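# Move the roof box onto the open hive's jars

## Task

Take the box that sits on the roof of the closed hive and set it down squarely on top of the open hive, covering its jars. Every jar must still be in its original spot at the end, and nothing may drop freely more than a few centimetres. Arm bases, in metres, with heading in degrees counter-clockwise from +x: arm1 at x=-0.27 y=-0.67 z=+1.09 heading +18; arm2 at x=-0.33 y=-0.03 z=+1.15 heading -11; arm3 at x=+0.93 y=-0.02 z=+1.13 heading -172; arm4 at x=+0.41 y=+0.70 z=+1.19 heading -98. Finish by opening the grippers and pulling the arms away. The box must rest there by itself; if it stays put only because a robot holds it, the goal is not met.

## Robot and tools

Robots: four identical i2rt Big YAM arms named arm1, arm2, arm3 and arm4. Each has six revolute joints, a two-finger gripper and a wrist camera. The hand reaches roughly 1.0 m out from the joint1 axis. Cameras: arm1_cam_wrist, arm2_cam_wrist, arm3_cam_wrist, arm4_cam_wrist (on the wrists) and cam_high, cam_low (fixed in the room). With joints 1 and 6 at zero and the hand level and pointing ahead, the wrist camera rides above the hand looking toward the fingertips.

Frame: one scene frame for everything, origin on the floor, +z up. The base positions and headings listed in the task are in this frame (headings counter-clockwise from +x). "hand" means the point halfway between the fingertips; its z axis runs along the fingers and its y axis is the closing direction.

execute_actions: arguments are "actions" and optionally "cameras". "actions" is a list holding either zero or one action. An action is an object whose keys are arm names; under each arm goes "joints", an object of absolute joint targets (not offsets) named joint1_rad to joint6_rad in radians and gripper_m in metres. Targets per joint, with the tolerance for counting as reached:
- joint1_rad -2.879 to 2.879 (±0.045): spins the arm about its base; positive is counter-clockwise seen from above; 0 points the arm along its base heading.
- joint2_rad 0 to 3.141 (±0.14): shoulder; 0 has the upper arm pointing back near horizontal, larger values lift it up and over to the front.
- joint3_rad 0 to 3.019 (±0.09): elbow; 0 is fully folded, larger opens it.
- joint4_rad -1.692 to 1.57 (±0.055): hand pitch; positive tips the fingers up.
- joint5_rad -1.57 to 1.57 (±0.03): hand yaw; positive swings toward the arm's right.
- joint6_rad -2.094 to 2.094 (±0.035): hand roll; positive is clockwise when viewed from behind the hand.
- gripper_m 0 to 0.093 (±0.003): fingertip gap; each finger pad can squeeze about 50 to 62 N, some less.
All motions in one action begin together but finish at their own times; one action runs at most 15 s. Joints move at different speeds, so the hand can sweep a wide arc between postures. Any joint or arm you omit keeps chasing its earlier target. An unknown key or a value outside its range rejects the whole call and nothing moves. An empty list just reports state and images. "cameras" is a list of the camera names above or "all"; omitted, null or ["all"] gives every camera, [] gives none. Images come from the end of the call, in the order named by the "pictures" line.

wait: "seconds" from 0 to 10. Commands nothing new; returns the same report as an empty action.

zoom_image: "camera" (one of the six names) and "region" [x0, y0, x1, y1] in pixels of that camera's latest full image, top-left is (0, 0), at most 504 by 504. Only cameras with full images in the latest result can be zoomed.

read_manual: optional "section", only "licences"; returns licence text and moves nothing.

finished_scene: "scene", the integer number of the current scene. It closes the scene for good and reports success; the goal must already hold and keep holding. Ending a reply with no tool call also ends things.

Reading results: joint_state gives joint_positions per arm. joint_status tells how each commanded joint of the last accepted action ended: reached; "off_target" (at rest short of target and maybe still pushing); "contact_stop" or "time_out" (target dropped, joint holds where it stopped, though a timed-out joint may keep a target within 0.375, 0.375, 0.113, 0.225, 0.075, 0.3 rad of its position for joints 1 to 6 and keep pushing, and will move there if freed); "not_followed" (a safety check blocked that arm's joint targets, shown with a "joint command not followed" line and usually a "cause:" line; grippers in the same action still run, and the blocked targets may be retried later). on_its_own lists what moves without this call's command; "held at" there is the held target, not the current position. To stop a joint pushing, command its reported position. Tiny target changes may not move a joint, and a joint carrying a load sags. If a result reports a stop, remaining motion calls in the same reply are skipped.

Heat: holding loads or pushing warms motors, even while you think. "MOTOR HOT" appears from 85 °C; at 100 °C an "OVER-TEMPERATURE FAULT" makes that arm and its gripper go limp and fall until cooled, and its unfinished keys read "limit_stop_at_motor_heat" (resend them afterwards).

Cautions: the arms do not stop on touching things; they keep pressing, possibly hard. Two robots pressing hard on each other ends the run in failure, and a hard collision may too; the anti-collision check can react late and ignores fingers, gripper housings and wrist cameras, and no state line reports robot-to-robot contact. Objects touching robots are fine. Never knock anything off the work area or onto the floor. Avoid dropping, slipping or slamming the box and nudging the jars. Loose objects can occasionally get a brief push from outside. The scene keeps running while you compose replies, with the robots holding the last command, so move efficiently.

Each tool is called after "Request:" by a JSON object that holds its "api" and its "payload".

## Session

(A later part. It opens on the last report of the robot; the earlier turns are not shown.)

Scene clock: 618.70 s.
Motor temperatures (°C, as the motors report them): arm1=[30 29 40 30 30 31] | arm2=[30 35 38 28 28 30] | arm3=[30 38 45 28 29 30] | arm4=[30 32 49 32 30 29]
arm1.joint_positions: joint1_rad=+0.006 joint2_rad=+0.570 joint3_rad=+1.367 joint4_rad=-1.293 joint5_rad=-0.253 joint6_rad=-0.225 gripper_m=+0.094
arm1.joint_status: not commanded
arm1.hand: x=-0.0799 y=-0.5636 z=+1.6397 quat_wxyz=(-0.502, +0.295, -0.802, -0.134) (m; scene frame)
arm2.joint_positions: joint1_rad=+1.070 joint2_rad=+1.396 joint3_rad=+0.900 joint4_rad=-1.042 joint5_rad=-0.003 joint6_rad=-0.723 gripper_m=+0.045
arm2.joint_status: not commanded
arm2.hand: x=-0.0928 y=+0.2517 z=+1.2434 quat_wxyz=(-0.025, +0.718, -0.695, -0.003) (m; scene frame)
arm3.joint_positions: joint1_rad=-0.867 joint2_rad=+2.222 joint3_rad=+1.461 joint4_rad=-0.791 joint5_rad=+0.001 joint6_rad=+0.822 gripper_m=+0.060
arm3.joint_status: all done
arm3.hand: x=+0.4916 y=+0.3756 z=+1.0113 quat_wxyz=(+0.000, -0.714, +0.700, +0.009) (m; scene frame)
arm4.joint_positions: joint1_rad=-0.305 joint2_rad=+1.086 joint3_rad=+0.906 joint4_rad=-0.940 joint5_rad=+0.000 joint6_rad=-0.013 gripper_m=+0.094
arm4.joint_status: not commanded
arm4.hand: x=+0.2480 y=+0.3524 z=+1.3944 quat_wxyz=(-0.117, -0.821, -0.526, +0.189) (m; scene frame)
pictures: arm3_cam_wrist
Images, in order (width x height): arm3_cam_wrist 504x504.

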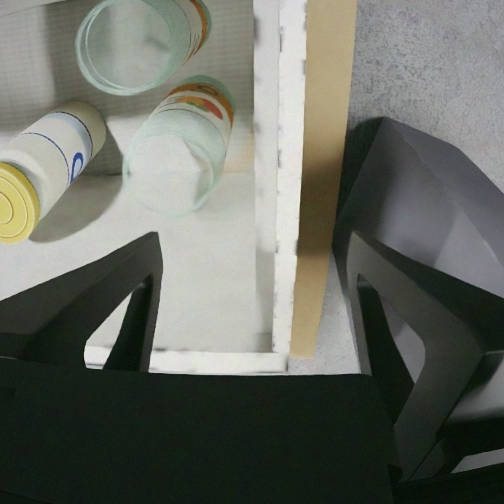

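Request:
{"api": "execute_actions", "payload": {"actions": [{"arm3":{"joints":{"joint2_rad":2.31,"joint4_rad":-0.73,"gripper_m":0.07}}}], "cameras": []}}

Request:
{"api": "execute_actions", "payload": {"actions": [{"arm3":{"joints":{"joint2_rad":2.385,"joint4_rad":-0.64,"gripper_m":0.06}}}], "cameras": ["arm3_cam_wrist"]}}

Scene clock: 625.47 s.
Motor temperatures (°C, as the motors report them): arm1=[30 29 40 30 30 31] | arm2=[30 34 38 28 28 30] | arm3=[30 38 45 28 29 30] | arm4=[30 32 49 32 30 29]
arm1.joint_positions: joint1_rad=+0.006 joint2_rad=+0.570 joint3_rad=+1.367 joint4_rad=-1.293 joint5_rad=-0.253 joint6_rad=-0.225 gripper_m=+0.094
arm1.joint_status: not commanded
arm1.hand: x=-0.0799 y=-0.5636 z=+1.6397 quat_wxyz=(-0.502, +0.295, -0.802, -0.134) (m; scene frame)
arm2.joint_positions: joint1_rad=+1.070 joint2_rad=+1.396 joint3_rad=+0.900 joint4_rad=-1.042 joint5_rad=-0.003 joint6_rad=-0.723 gripper_m=+0.045
arm2.joint_status: not commanded
arm2.hand: x=-0.0928 y=+0.2517 z=+1.2434 quat_wxyz=(-0.025, +0.718, -0.695, -0.003) (m; scene frame)
arm3.joint_positions: joint1_rad=-0.867 joint2_rad=+2.283 joint3_rad=+1.461 joint4_rad=-0.739 joint5_rad=+0.001 joint6_rad=+0.822 gripper_m=+0.070
arm3.joint_status: all done
arm3.hand: x=+0.4943 y=+0.3731 z=+0.9769 quat_wxyz=(+0.000, -0.714, +0.700, +0.004) (m; scene frame)
arm4.joint_positions: joint1_rad=-0.305 joint2_rad=+1.086 joint3_rad=+0.906 joint4_rad=-0.940 joint5_rad=+0.000 joint6_rad=-0.013 gripper_m=+0.094
arm4.joint_status: not commanded
arm4.hand: x=+0.2480 y=+0.3524 z=+1.3944 quat_wxyz=(-0.117, -0.821, -0.526, +0.189) (m; scene frame)
pictures: none
No camera images: the call's "cameras" was empty. Leave "cameras" out to get every camera's image.

Scene clock: 626.40 s.
Motor temperatures (°C, as the motors report them): arm1=[30 29 40 30 30 31] | arm2=[30 34 38 28 28 30] | arm3=[30 38 45 28 29 30] | arm4=[30 32 49 32 30 29]
arm1.joint_positions: joint1_rad=+0.006 joint2_rad=+0.570 joint3_rad=+1.367 joint4_rad=-1.293 joint5_rad=-0.253 joint6_rad=-0.225 gripper_m=+0.094
arm1.joint_status: not commanded
arm1.hand: x=-0.0799 y=-0.5636 z=+1.6397 quat_wxyz=(-0.502, +0.295, -0.802, -0.134) (m; scene frame)
arm2.joint_positions: joint1_rad=+1.070 joint2_rad=+1.396 joint3_rad=+0.900 joint4_rad=-1.042 joint5_rad=-0.003 joint6_rad=-0.723 gripper_m=+0.045
arm2.joint_status: not commanded
arm2.hand: x=-0.0928 y=+0.2517 z=+1.2434 quat_wxyz=(-0.025, +0.718, -0.695, -0.003) (m; scene frame)
arm3.joint_positions: joint1_rad=-0.867 joint2_rad=+2.362 joint3_rad=+1.461 joint4_rad=-0.650 joint5_rad=+0.001 joint6_rad=+0.822 gripper_m=+0.060
arm3.joint_status: all done
arm3.hand: x=+0.4958 y=+0.3717 z=+0.9332 quat_wxyz=(+0.000, -0.714, +0.700, +0.010) (m; scene frame)
arm4.joint_positions: joint1_rad=-0.305 joint2_rad=+1.086 joint3_rad=+0.906 joint4_rad=-0.940 joint5_rad=+0.000 joint6_rad=-0.013 gripper_m=+0.094
arm4.joint_status: not commanded
arm4.hand: x=+0.2480 y=+0.3524 z=+1.3944 quat_wxyz=(-0.117, -0.821, -0.526, +0.189) (m; scene frame)
pictures: arm3_cam_wrist
Images, in order (width x height): arm3_cam_wrist 504x504.

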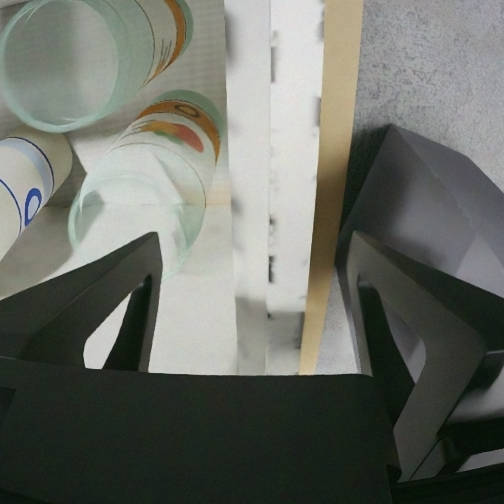

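Request:
{"api": "execute_actions", "payload": {"actions": [{"arm3":{"joints":{"gripper_m":0.0}}}], "cameras": []}}

Request:
{"api": "execute_actions", "payload": {"actions": [{"arm3":{"joints":{"joint3_rad":1.52,"joint2_rad":2.36}}}], "cameras": ["arm4_cam_wrist","arm1_cam_wrist","cam_high"]}}

Request:
{"api": "zoom_image", "payload": {"camera": "cam_high", "region": [220, 240, 360, 400]}}

Request:
{"api": "zoom_image", "payload": {"camera": "arm1_cam_wrist", "region": [0, 20, 220, 240]}}

Scene clock: 633.90 s.
Motor temperatures (°C, as the motors report them): arm1=[30 29 40 30 30 31] | arm2=[30 34 38 28 28 30] | arm3=[30 38 44 28 29 30] | arm4=[30 32 49 32 30 29]
arm1.joint_positions: joint1_rad=+0.006 joint2_rad=+0.570 joint3_rad=+1.367 joint4_rad=-1.293 joint5_rad=-0.253 joint6_rad=-0.225 gripper_m=+0.094
arm1.joint_status: not commanded
arm1.hand: x=-0.0799 y=-0.5636 z=+1.6397 quat_wxyz=(-0.502, +0.295, -0.802, -0.134) (m; scene frame)
arm2.joint_positions: joint1_rad=+1.070 joint2_rad=+1.396 joint3_rad=+0.900 joint4_rad=-1.042 joint5_rad=-0.003 joint6_rad=-0.723 gripper_m=+0.045
arm2.joint_status: not commanded
arm2.hand: x=-0.0928 y=+0.2517 z=+1.2434 quat_wxyz=(-0.025, +0.718, -0.695, -0.003) (m; scene frame)
arm3.joint_positions: joint1_rad=-0.870 joint2_rad=+2.362 joint3_rad=+1.457 joint4_rad=-0.651 joint5_rad=+0.004 joint6_rad=+0.820 gripper_m=+0.018
arm3.joint_status: gripper_m off_target (ended at +0.018, target +0.000)
arm3.hand: x=+0.4987 y=+0.3717 z=+0.9323 quat_wxyz=(+0.001, -0.713, +0.701, +0.008) (m; scene frame)
arm4.joint_positions: joint1_rad=-0.305 joint2_rad=+1.086 joint3_rad=+0.906 joint4_rad=-0.940 joint5_rad=+0.000 joint6_rad=-0.013 gripper_m=+0.094
arm4.joint_status: not commanded
arm4.hand: x=+0.2480 y=+0.3524 z=+1.3944 quat_wxyz=(-0.117, -0.821, -0.526, +0.189) (m; scene frame)
pictures: none
No camera images: the call's "cameras" was empty. Leave "cameras" out to get every camera's image.

Scene clock: 634.47 s.
Motor temperatures (°C, as the motors report them): arm1=[30 29 40 30 30 31] | arm2=[30 34 38 28 28 30] | arm3=[30 38 44 28 29 30] | arm4=[30 32 49 32 30 29]
arm1.joint_positions: joint1_rad=+0.006 joint2_rad=+0.570 joint3_rad=+1.367 joint4_rad=-1.293 joint5_rad=-0.253 joint6_rad=-0.225 gripper_m=+0.094
arm1.joint_status: not commanded
arm1.hand: x=-0.0799 y=-0.5636 z=+1.6397 quat_wxyz=(-0.502, +0.295, -0.802, -0.134) (m; scene frame)
arm2.joint_positions: joint1_rad=+1.070 joint2_rad=+1.396 joint3_rad=+0.900 joint4_rad=-1.042 joint5_rad=-0.003 joint6_rad=-0.723 gripper_m=+0.045
arm2.joint_status: not commanded
arm2.hand: x=-0.0928 y=+0.2517 z=+1.2434 quat_wxyz=(-0.025, +0.718, -0.695, -0.003) (m; scene frame)
arm3.joint_positions: joint1_rad=-0.870 joint2_rad=+2.362 joint3_rad=+1.458 joint4_rad=-0.652 joint5_rad=+0.004 joint6_rad=+0.820 gripper_m=+0.018
arm3.joint_status: all done
arm3.hand: x=+0.4984 y=+0.3720 z=+0.9326 quat_wxyz=(+0.001, -0.713, +0.701, +0.008) (m; scene frame)
arm4.joint_positions: joint1_rad=-0.305 joint2_rad=+1.086 joint3_rad=+0.906 joint4_rad=-0.940 joint5_rad=+0.000 joint6_rad=-0.013 gripper_m=+0.094
arm4.joint_status: not commanded
arm4.hand: x=+0.2480 y=+0.3524 z=+1.3944 quat_wxyz=(-0.117, -0.821, -0.526, +0.189) (m; scene frame)
pictures: arm1_cam_wrist, arm4_cam_wrist, cam_high
Images, in order (width x height): arm1_cam_wrist 504x504, arm4_cam_wrist 504x504, cam_high 672x504.

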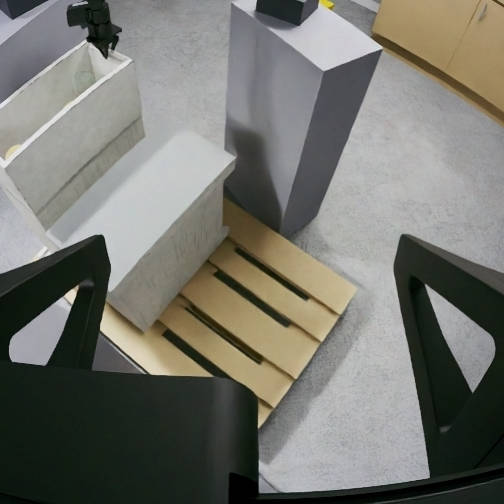

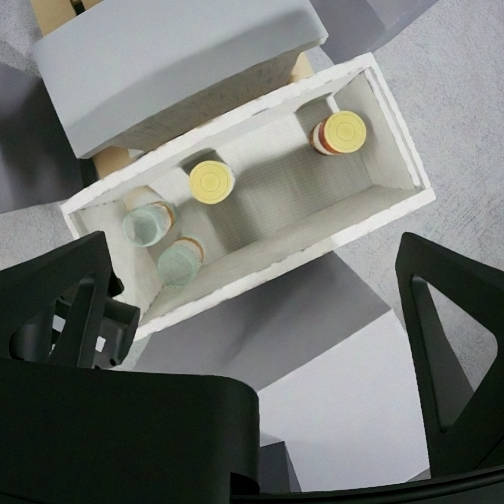

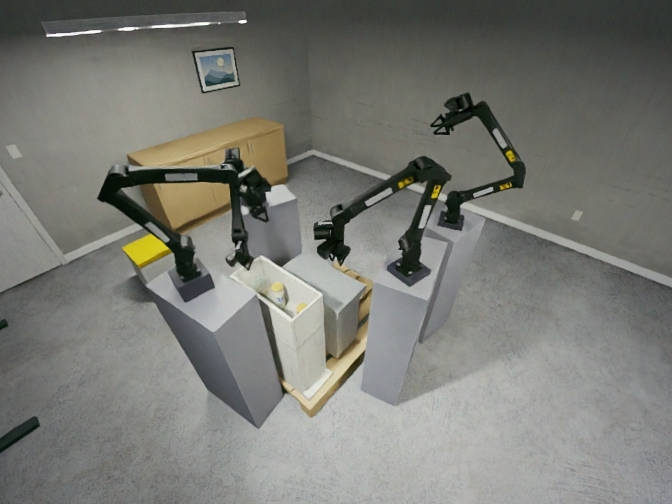

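Region (220, 240, 360, 400) of cam_high's 672x504 image, scaled by 3.150, with more detail than that image has; it fills the left 441 columns of this view, and the rest is white.

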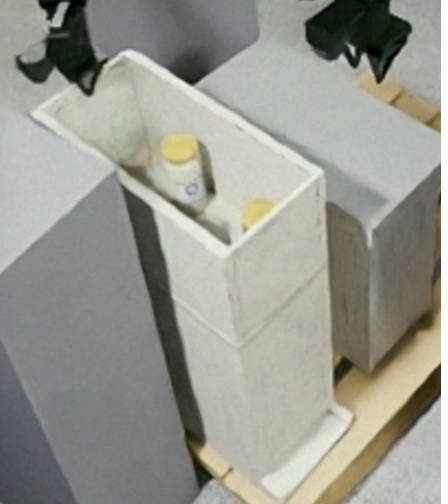

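Region (0, 20, 220, 240) of arm1_cam_wrist's 504x504 image, scaled by 2.291, with more detail than that image has.

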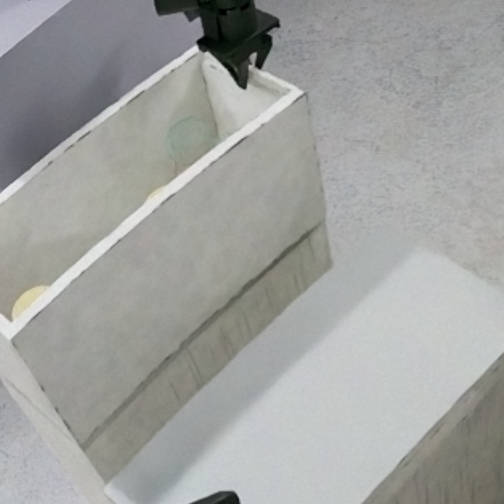

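Request:
{"api": "execute_actions", "payload": {"actions": [{"arm3":{"joints":{"joint3_rad":1.555,"joint2_rad":2.30}}}], "cameras": ["arm1_cam_wrist","cam_high"]}}

Request:
{"api": "zoom_image", "payload": {"camera": "cam_high", "region": [220, 240, 360, 400]}}

Request:
{"api": "zoom_image", "payload": {"camera": "arm1_cam_wrist", "region": [0, 20, 220, 240]}}

Scene clock: 644.20 s.
Motor temperatures (°C, as the motors report them): arm1=[30 29 40 30 30 31] | arm2=[30 34 38 28 28 30] | arm3=[30 38 46 28 29 30] | arm4=[30 32 49 32 30 29]
arm1.joint_positions: joint1_rad=+0.006 joint2_rad=+0.570 joint3_rad=+1.367 joint4_rad=-1.293 joint5_rad=-0.253 joint6_rad=-0.225 gripper_m=+0.094
arm1.joint_status: not commanded
arm1.hand: x=-0.0799 y=-0.5636 z=+1.6397 quat_wxyz=(-0.502, +0.295, -0.802, -0.134) (m; scene frame)
arm2.joint_positions: joint1_rad=+1.070 joint2_rad=+1.396 joint3_rad=+0.900 joint4_rad=-1.042 joint5_rad=-0.003 joint6_rad=-0.723 gripper_m=+0.045
arm2.joint_status: not commanded
arm2.hand: x=-0.0928 y=+0.2517 z=+1.2434 quat_wxyz=(-0.025, +0.718, -0.695, -0.003) (m; scene frame)
arm3.joint_positions: joint1_rad=-0.870 joint2_rad=+2.362 joint3_rad=+1.463 joint4_rad=-0.658 joint5_rad=+0.004 joint6_rad=+0.820 gripper_m=+0.018
arm3.joint_status: joint3_rad time_out (moved +0.005 of +0.097); the others done
arm3.on_its_own: joint3_rad reads +1.463 and still pushes toward +1.555 since a time_out
arm3.hand: x=+0.4975 y=+0.3728 z=+0.9339 quat_wxyz=(+0.001, -0.713, +0.701, +0.007) (m; scene frame)
arm4.joint_positions: joint1_rad=-0.305 joint2_rad=+1.086 joint3_rad=+0.906 joint4_rad=-0.940 joint5_rad=+0.000 joint6_rad=-0.013 gripper_m=+0.094
arm4.joint_status: not commanded
arm4.hand: x=+0.2480 y=+0.3524 z=+1.3944 quat_wxyz=(-0.117, -0.821, -0.526, +0.189) (m; scene frame)
pictures: arm1_cam_wrist, cam_high
Images, in order (width x height): arm1_cam_wrist 504x504, cam_high 672x504.

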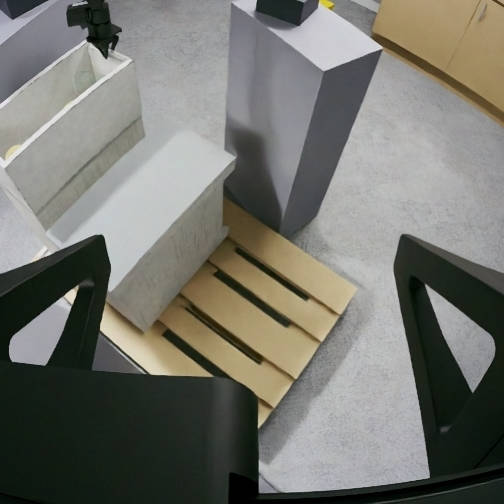

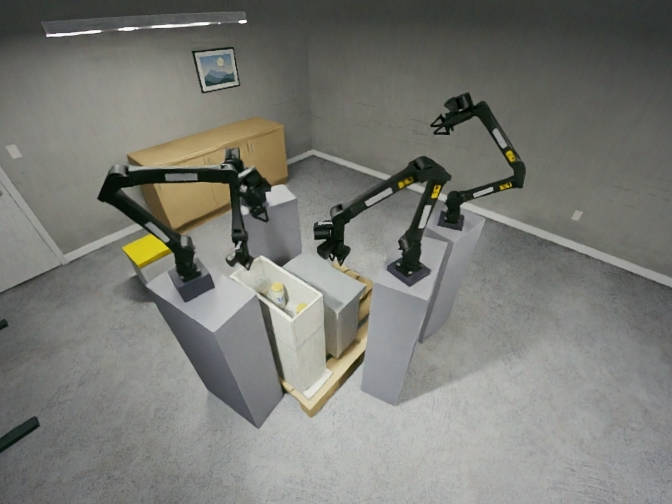

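Region (220, 240, 360, 400) of cam_high's 672x504 image, scaled by 3.150, with more detail than that image has; it fills the left 441 columns of this view, and the rest is white.

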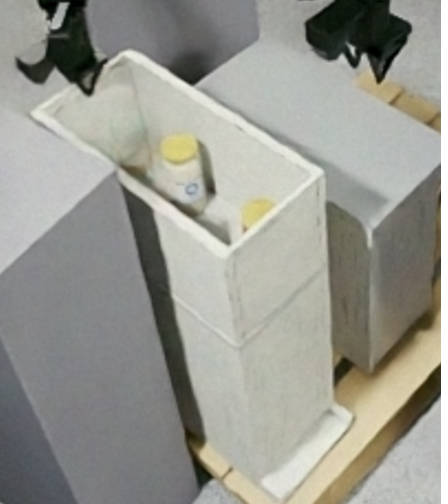

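Region (0, 20, 220, 240) of arm1_cam_wrist's 504x504 image, scaled by 2.291, with more detail than that image has.

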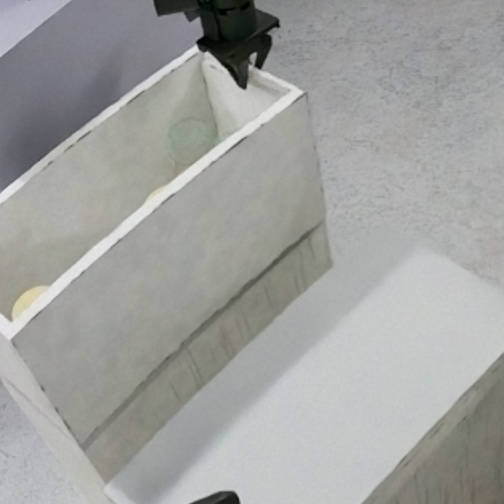

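One more try with a bit more lift and wrist push.

Request:
{"api": "execute_actions", "payload": {"actions": [{"arm3":{"joints":{"joint2_rad":2.26,"joint4_rad":-0.61}}}], "cameras": ["arm1_cam_wrist","cam_high"]}}

Request:
{"api": "zoom_image", "payload": {"camera": "cam_high", "region": [220, 240, 360, 400]}}

Request:
{"api": "zoom_image", "payload": {"camera": "arm1_cam_wrist", "region": [0, 20, 220, 240]}}

Scene clock: 652.13 s.
Motor temperatures (°C, as the motors report them): arm1=[30 29 40 30 30 31] | arm2=[30 34 38 28 28 30] | arm3=[30 39 48 28 29 30] | arm4=[30 32 49 32 30 29]
arm1.joint_positions: joint1_rad=+0.006 joint2_rad=+0.570 joint3_rad=+1.367 joint4_rad=-1.293 joint5_rad=-0.253 joint6_rad=-0.225 gripper_m=+0.094
arm1.joint_status: not commanded
arm1.hand: x=-0.0799 y=-0.5636 z=+1.6397 quat_wxyz=(-0.502, +0.295, -0.802, -0.134) (m; scene frame)
arm2.joint_positions: joint1_rad=+1.070 joint2_rad=+1.396 joint3_rad=+0.900 joint4_rad=-1.042 joint5_rad=-0.003 joint6_rad=-0.723 gripper_m=+0.045
arm2.joint_status: not commanded
arm2.hand: x=-0.0928 y=+0.2517 z=+1.2434 quat_wxyz=(-0.025, +0.718, -0.695, -0.003) (m; scene frame)
arm3.joint_positions: joint1_rad=-0.870 joint2_rad=+2.360 joint3_rad=+1.463 joint4_rad=-0.656 joint5_rad=+0.004 joint6_rad=+0.819 gripper_m=+0.018
arm3.joint_status: all done
arm3.on_its_own: joint3_rad reads +1.463 and still pushes toward +1.555 since a time_out
arm3.hand: x=+0.4967 y=+0.3735 z=+0.9350 quat_wxyz=(+0.001, -0.714, +0.700, +0.009) (m; scene frame)
arm4.joint_positions: joint1_rad=-0.305 joint2_rad=+1.086 joint3_rad=+0.906 joint4_rad=-0.940 joint5_rad=+0.000 joint6_rad=-0.013 gripper_m=+0.094
arm4.joint_status: not commanded
arm4.hand: x=+0.2480 y=+0.3524 z=+1.3944 quat_wxyz=(-0.117, -0.821, -0.526, +0.189) (m; scene frame)
pictures: arm1_cam_wrist, cam_high
Images, in order (width x height): arm1_cam_wrist 504x504, cam_high 672x504.

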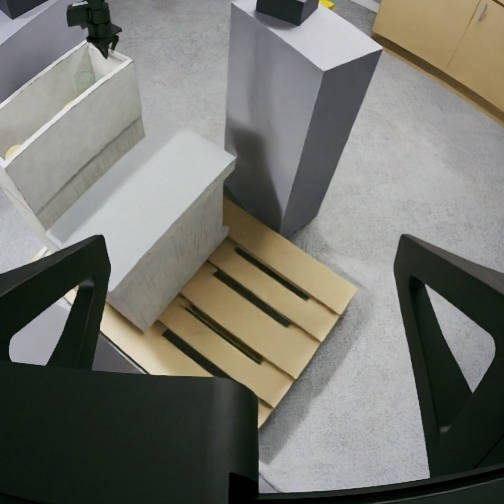

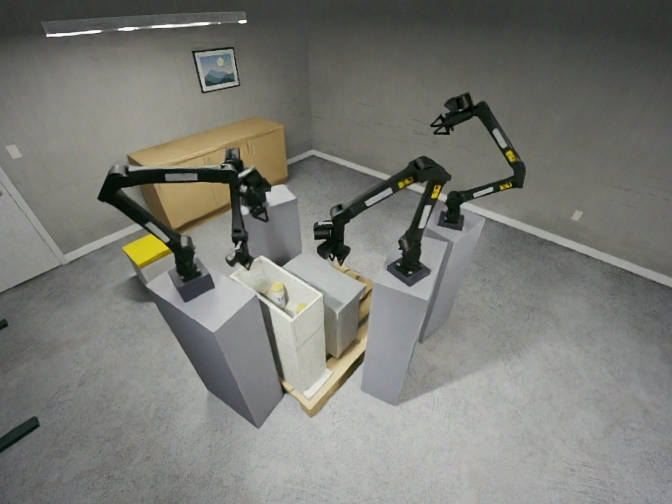

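Region (220, 240, 360, 400) of cam_high's 672x504 image, scaled by 3.150, with more detail than that image has; it fills the left 441 columns of this view, and the rest is white.

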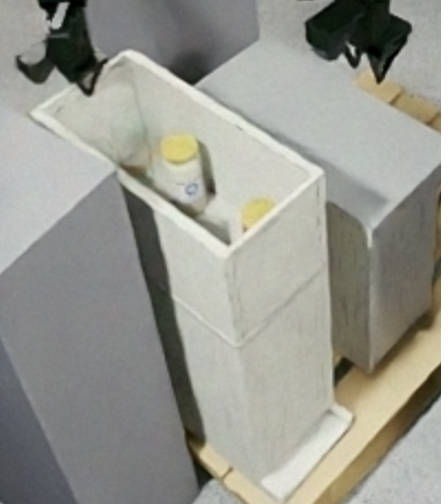

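Region (0, 20, 220, 240) of arm1_cam_wrist's 504x504 image, scaled by 2.291, with more detail than that image has.

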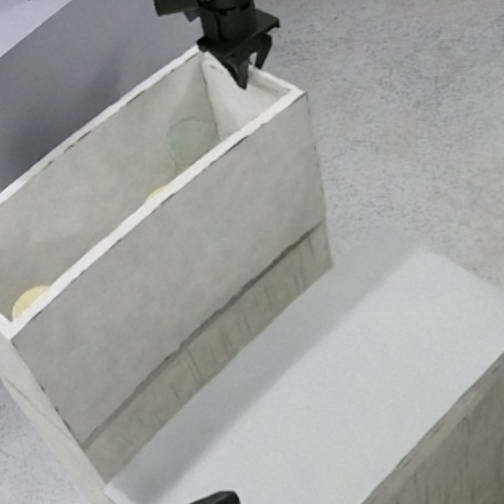

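Request:
{"api": "execute_actions", "payload": {"actions": [{"arm3":{"joints":{"joint2_rad":2.23}}}], "cameras": ["arm1_cam_wrist","cam_high"]}}

Request:
{"api": "zoom_image", "payload": {"camera": "cam_high", "region": [220, 240, 360, 400]}}

Request:
{"api": "zoom_image", "payload": {"camera": "arm1_cam_wrist", "region": [0, 20, 220, 240]}}

Scene clock: 659.17 s.
Motor temperatures (°C, as the motors report them): arm1=[30 29 40 30 30 31] | arm2=[30 34 38 28 28 30] | arm3=[30 40 49 28 29 30] | arm4=[30 32 49 32 30 29]
arm1.joint_positions: joint1_rad=+0.006 joint2_rad=+0.570 joint3_rad=+1.367 joint4_rad=-1.293 joint5_rad=-0.253 joint6_rad=-0.225 gripper_m=+0.094
arm1.joint_status: not commanded
arm1.hand: x=-0.0799 y=-0.5636 z=+1.6397 quat_wxyz=(-0.502, +0.295, -0.802, -0.134) (m; scene frame)
arm2.joint_positions: joint1_rad=+1.070 joint2_rad=+1.396 joint3_rad=+0.900 joint4_rad=-1.042 joint5_rad=-0.003 joint6_rad=-0.723 gripper_m=+0.045
arm2.joint_status: not commanded
arm2.hand: x=-0.0928 y=+0.2517 z=+1.2434 quat_wxyz=(-0.025, +0.718, -0.695, -0.003) (m; scene frame)
arm3.joint_positions: joint1_rad=-0.870 joint2_rad=+2.358 joint3_rad=+1.463 joint4_rad=-0.651 joint5_rad=+0.005 joint6_rad=+0.817 gripper_m=+0.018
arm3.joint_status: all done
arm3.on_its_own: joint3_rad reads +1.463 and still pushes toward +1.555 since a time_out
arm3.hand: x=+0.4956 y=+0.3749 z=+0.9359 quat_wxyz=(+0.002, -0.714, +0.700, +0.013) (m; scene frame)
arm4.joint_positions: joint1_rad=-0.305 joint2_rad=+1.086 joint3_rad=+0.906 joint4_rad=-0.940 joint5_rad=+0.000 joint6_rad=-0.013 gripper_m=+0.094
arm4.joint_status: not commanded
arm4.hand: x=+0.2480 y=+0.3524 z=+1.3944 quat_wxyz=(-0.117, -0.821, -0.526, +0.189) (m; scene frame)
pictures: arm1_cam_wrist, cam_high
Images, in order (width x height): arm1_cam_wrist 504x504, cam_high 672x504.

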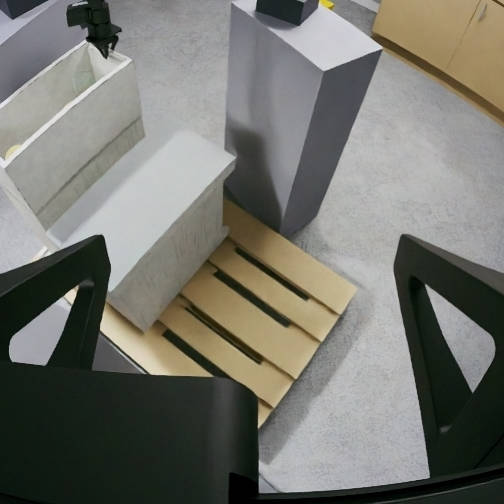

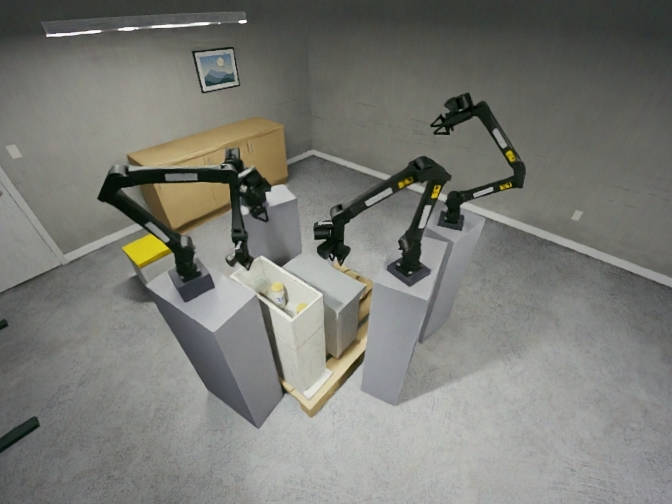

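Region (220, 240, 360, 400) of cam_high's 672x504 image, scaled by 3.150, with more detail than that image has; it fills the left 441 columns of this view, and the rest is white.

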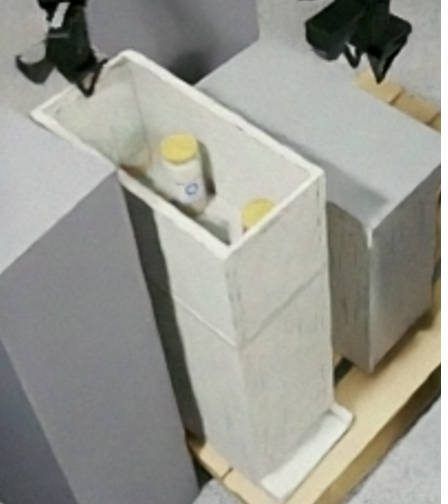

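Region (0, 20, 220, 240) of arm1_cam_wrist's 504x504 image, scaled by 2.291, with more detail than that image has.

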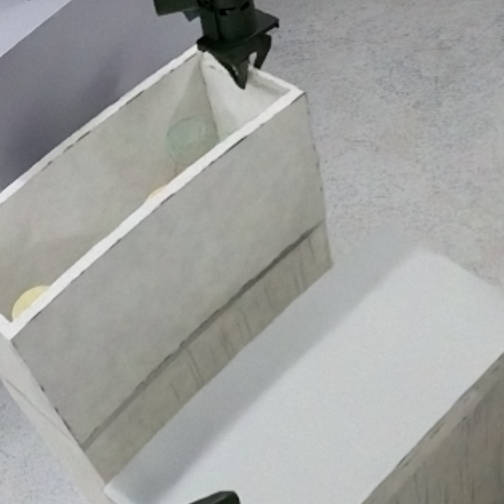

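Request:
{"api": "execute_actions", "payload": {"actions": [{"arm3":{"joints":{"joint2_rad":2.33,"joint3_rad":1.47,"joint4_rad":-0.65}}}], "cameras": []}}

Request:
{"api": "execute_actions", "payload": {"actions": [{"arm3":{"joints":{"gripper_m":0.06}}}], "cameras": []}}

Request:
{"api": "execute_actions", "payload": {"actions": [{"arm3":{"joints":{"joint2_rad":2.24,"joint4_rad":-0.79}}}], "cameras": []}}

Request:
{"api": "execute_actions", "payload": {"actions": [{"arm3":{"joints":{"joint2_rad":1.4,"joint3_rad":0.9,"joint4_rad":-1.05}},"arm4":{"joints":{"joint2_rad":0.7}}}], "cameras": ["arm1_cam_wrist","cam_high"]}}

Request:
{"api": "zoom_image", "payload": {"camera": "arm1_cam_wrist", "region": [0, 20, 220, 240]}}

Scene clock: 671.90 s.
Motor temperatures (°C, as the motors report them): arm1=[30 29 40 30 30 31] | arm2=[30 34 38 28 28 30] | arm3=[30 42 50 28 29 30] | arm4=[30 32 50 32 30 29]
arm1.joint_positions: joint1_rad=+0.006 joint2_rad=+0.570 joint3_rad=+1.367 joint4_rad=-1.293 joint5_rad=-0.253 joint6_rad=-0.225 gripper_m=+0.094
arm1.joint_status: not commanded
arm1.hand: x=-0.0799 y=-0.5636 z=+1.6397 quat_wxyz=(-0.502, +0.295, -0.802, -0.134) (m; scene frame)
arm2.joint_positions: joint1_rad=+1.070 joint2_rad=+1.396 joint3_rad=+0.900 joint4_rad=-1.042 joint5_rad=-0.003 joint6_rad=-0.723 gripper_m=+0.045
arm2.joint_status: not commanded
arm2.hand: x=-0.0928 y=+0.2517 z=+1.2434 quat_wxyz=(-0.025, +0.718, -0.695, -0.003) (m; scene frame)
arm3.joint_positions: joint1_rad=-0.870 joint2_rad=+2.359 joint3_rad=+1.460 joint4_rad=-0.651 joint5_rad=+0.005 joint6_rad=+0.817 gripper_m=+0.018
arm3.joint_status: all done
arm3.hand: x=+0.4971 y=+0.3735 z=+0.9346 quat_wxyz=(+0.002, -0.714, +0.700, +0.010) (m; scene frame)
arm4.joint_positions: joint1_rad=-0.305 joint2_rad=+1.086 joint3_rad=+0.906 joint4_rad=-0.940 joint5_rad=+0.000 joint6_rad=-0.013 gripper_m=+0.094
arm4.joint_status: not commanded
arm4.hand: x=+0.2480 y=+0.3524 z=+1.3944 quat_wxyz=(-0.117, -0.821, -0.526, +0.189) (m; scene frame)
pictures: none
No camera images: the call's "cameras" was empty. Leave "cameras" out to get every camera's image.

Scene clock: 672.57 s.
Motor temperatures (°C, as the motors report them): arm1=[30 29 40 30 30 31] | arm2=[30 34 38 28 28 30] | arm3=[30 42 49 28 29 30] | arm4=[30 32 50 32 30 29]
arm1.joint_positions: joint1_rad=+0.006 joint2_rad=+0.570 joint3_rad=+1.367 joint4_rad=-1.293 joint5_rad=-0.253 joint6_rad=-0.225 gripper_m=+0.094
arm1.joint_status: not commanded
arm1.hand: x=-0.0799 y=-0.5636 z=+1.6397 quat_wxyz=(-0.502, +0.295, -0.802, -0.134) (m; scene frame)
arm2.joint_positions: joint1_rad=+1.070 joint2_rad=+1.396 joint3_rad=+0.900 joint4_rad=-1.042 joint5_rad=-0.003 joint6_rad=-0.723 gripper_m=+0.045
arm2.joint_status: not commanded
arm2.hand: x=-0.0928 y=+0.2517 z=+1.2434 quat_wxyz=(-0.025, +0.718, -0.695, -0.003) (m; scene frame)
arm3.joint_positions: joint1_rad=-0.870 joint2_rad=+2.339 joint3_rad=+1.460 joint4_rad=-0.651 joint5_rad=+0.003 joint6_rad=+0.817 gripper_m=+0.060
arm3.joint_status: all done
arm3.hand: x=+0.4919 y=+0.3777 z=+0.9461 quat_wxyz=(+0.000, -0.714, +0.700, +0.021) (m; scene frame)
arm4.joint_positions: joint1_rad=-0.305 joint2_rad=+1.086 joint3_rad=+0.906 joint4_rad=-0.940 joint5_rad=+0.000 joint6_rad=-0.013 gripper_m=+0.094
arm4.joint_status: not commanded
arm4.hand: x=+0.2480 y=+0.3524 z=+1.3944 quat_wxyz=(-0.117, -0.821, -0.526, +0.189) (m; scene frame)
pictures: none
No camera images: the call's "cameras" was empty. Leave "cameras" out to get every camera's image.

Scene clock: 673.53 s.
Motor temperatures (°C, as the motors report them): arm1=[30 29 40 30 30 31] | arm2=[30 34 38 28 28 30] | arm3=[30 41 49 28 29 30] | arm4=[30 32 50 32 30 29]
arm1.joint_positions: joint1_rad=+0.006 joint2_rad=+0.570 joint3_rad=+1.367 joint4_rad=-1.293 joint5_rad=-0.253 joint6_rad=-0.225 gripper_m=+0.094
arm1.joint_status: not commanded
arm1.hand: x=-0.0799 y=-0.5636 z=+1.6397 quat_wxyz=(-0.502, +0.295, -0.802, -0.134) (m; scene frame)
arm2.joint_positions: joint1_rad=+1.070 joint2_rad=+1.396 joint3_rad=+0.900 joint4_rad=-1.042 joint5_rad=-0.003 joint6_rad=-0.723 gripper_m=+0.045
arm2.joint_status: not commanded
arm2.hand: x=-0.0928 y=+0.2517 z=+1.2434 quat_wxyz=(-0.025, +0.718, -0.695, -0.003) (m; scene frame)
arm3.joint_positions: joint1_rad=-0.870 joint2_rad=+2.229 joint3_rad=+1.460 joint4_rad=-0.782 joint5_rad=+0.002 joint6_rad=+0.817 gripper_m=+0.060
arm3.joint_status: all done
arm3.hand: x=+0.4926 y=+0.3770 z=+1.0071 quat_wxyz=(+0.001, -0.714, +0.700, +0.010) (m; scene frame)
arm4.joint_positions: joint1_rad=-0.305 joint2_rad=+1.086 joint3_rad=+0.906 joint4_rad=-0.940 joint5_rad=+0.000 joint6_rad=-0.013 gripper_m=+0.094
arm4.joint_status: not commanded
arm4.hand: x=+0.2480 y=+0.3524 z=+1.3944 quat_wxyz=(-0.117, -0.821, -0.526, +0.189) (m; scene frame)
pictures: none
No camera images: the call's "cameras" was empty. Leave "cameras" out to get every camera's image.

Scene clock: 675.10 s.
Motor temperatures (°C, as the motors report them): arm1=[30 29 40 30 30 31] | arm2=[30 34 38 28 28 30] | arm3=[30 41 49 28 29 30] | arm4=[30 32 50 32 30 29]
arm1.joint_positions: joint1_rad=+0.006 joint2_rad=+0.570 joint3_rad=+1.367 joint4_rad=-1.293 joint5_rad=-0.253 joint6_rad=-0.225 gripper_m=+0.094
arm1.joint_status: not commanded
arm1.hand: x=-0.0799 y=-0.5636 z=+1.6397 quat_wxyz=(-0.502, +0.295, -0.802, -0.134) (m; scene frame)
arm2.joint_positions: joint1_rad=+1.070 joint2_rad=+1.396 joint3_rad=+0.900 joint4_rad=-1.042 joint5_rad=-0.003 joint6_rad=-0.723 gripper_m=+0.045
arm2.joint_status: not commanded
arm2.hand: x=-0.0928 y=+0.2517 z=+1.2434 quat_wxyz=(-0.025, +0.718, -0.695, -0.003) (m; scene frame)
arm3.joint_positions: joint1_rad=-0.870 joint2_rad=+1.399 joint3_rad=+0.913 joint4_rad=-1.044 joint5_rad=+0.002 joint6_rad=+0.817 gripper_m=+0.060
arm3.joint_status: all done
arm3.hand: x=+0.6525 y=+0.2331 z=+1.2213 quat_wxyz=(+0.000, -0.714, +0.700, +0.020) (m; scene frame)
arm4.joint_positions: joint1_rad=-0.305 joint2_rad=+0.691 joint3_rad=+0.906 joint4_rad=-0.942 joint5_rad=+0.000 joint6_rad=-0.013 gripper_m=+0.094
arm4.joint_status: all done
arm4.hand: x=+0.2730 y=+0.4045 z=+1.5292 quat_wxyz=(-0.216, -0.768, -0.493, +0.347) (m; scene frame)
pictures: arm1_cam_wrist, cam_high
Images, in order (width x height): arm1_cam_wrist 504x504, cam_high 672x504.

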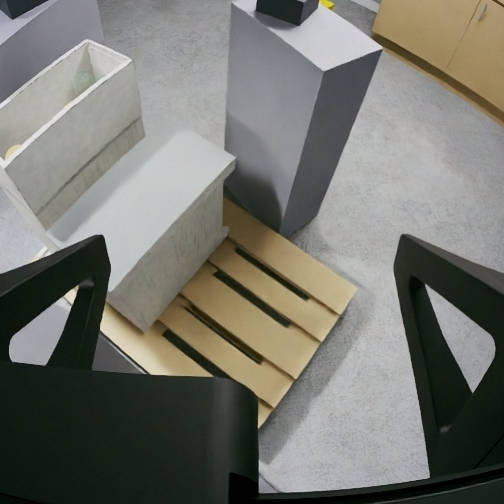

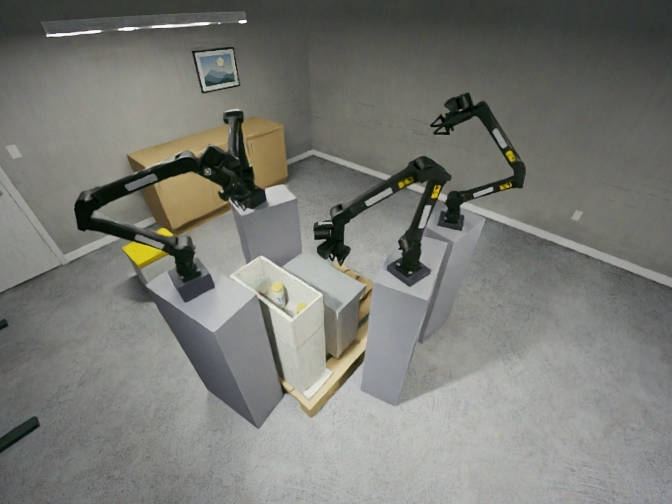

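Region (0, 20, 220, 240) of arm1_cam_wrist's 504x504 image, scaled by 2.291, with more detail than that image has.

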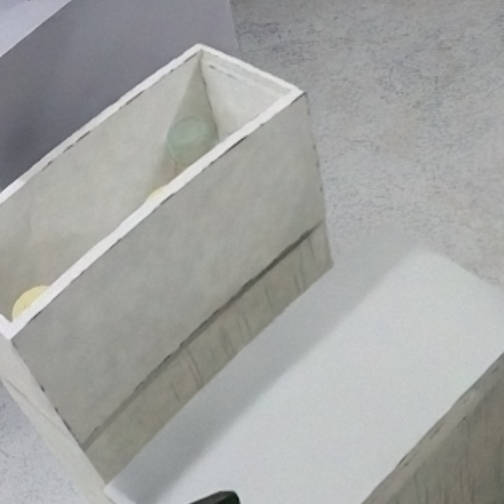

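Request:
{"api": "finished_scene", "payload": {"scene": 1}}

The scene is finished: the task was done.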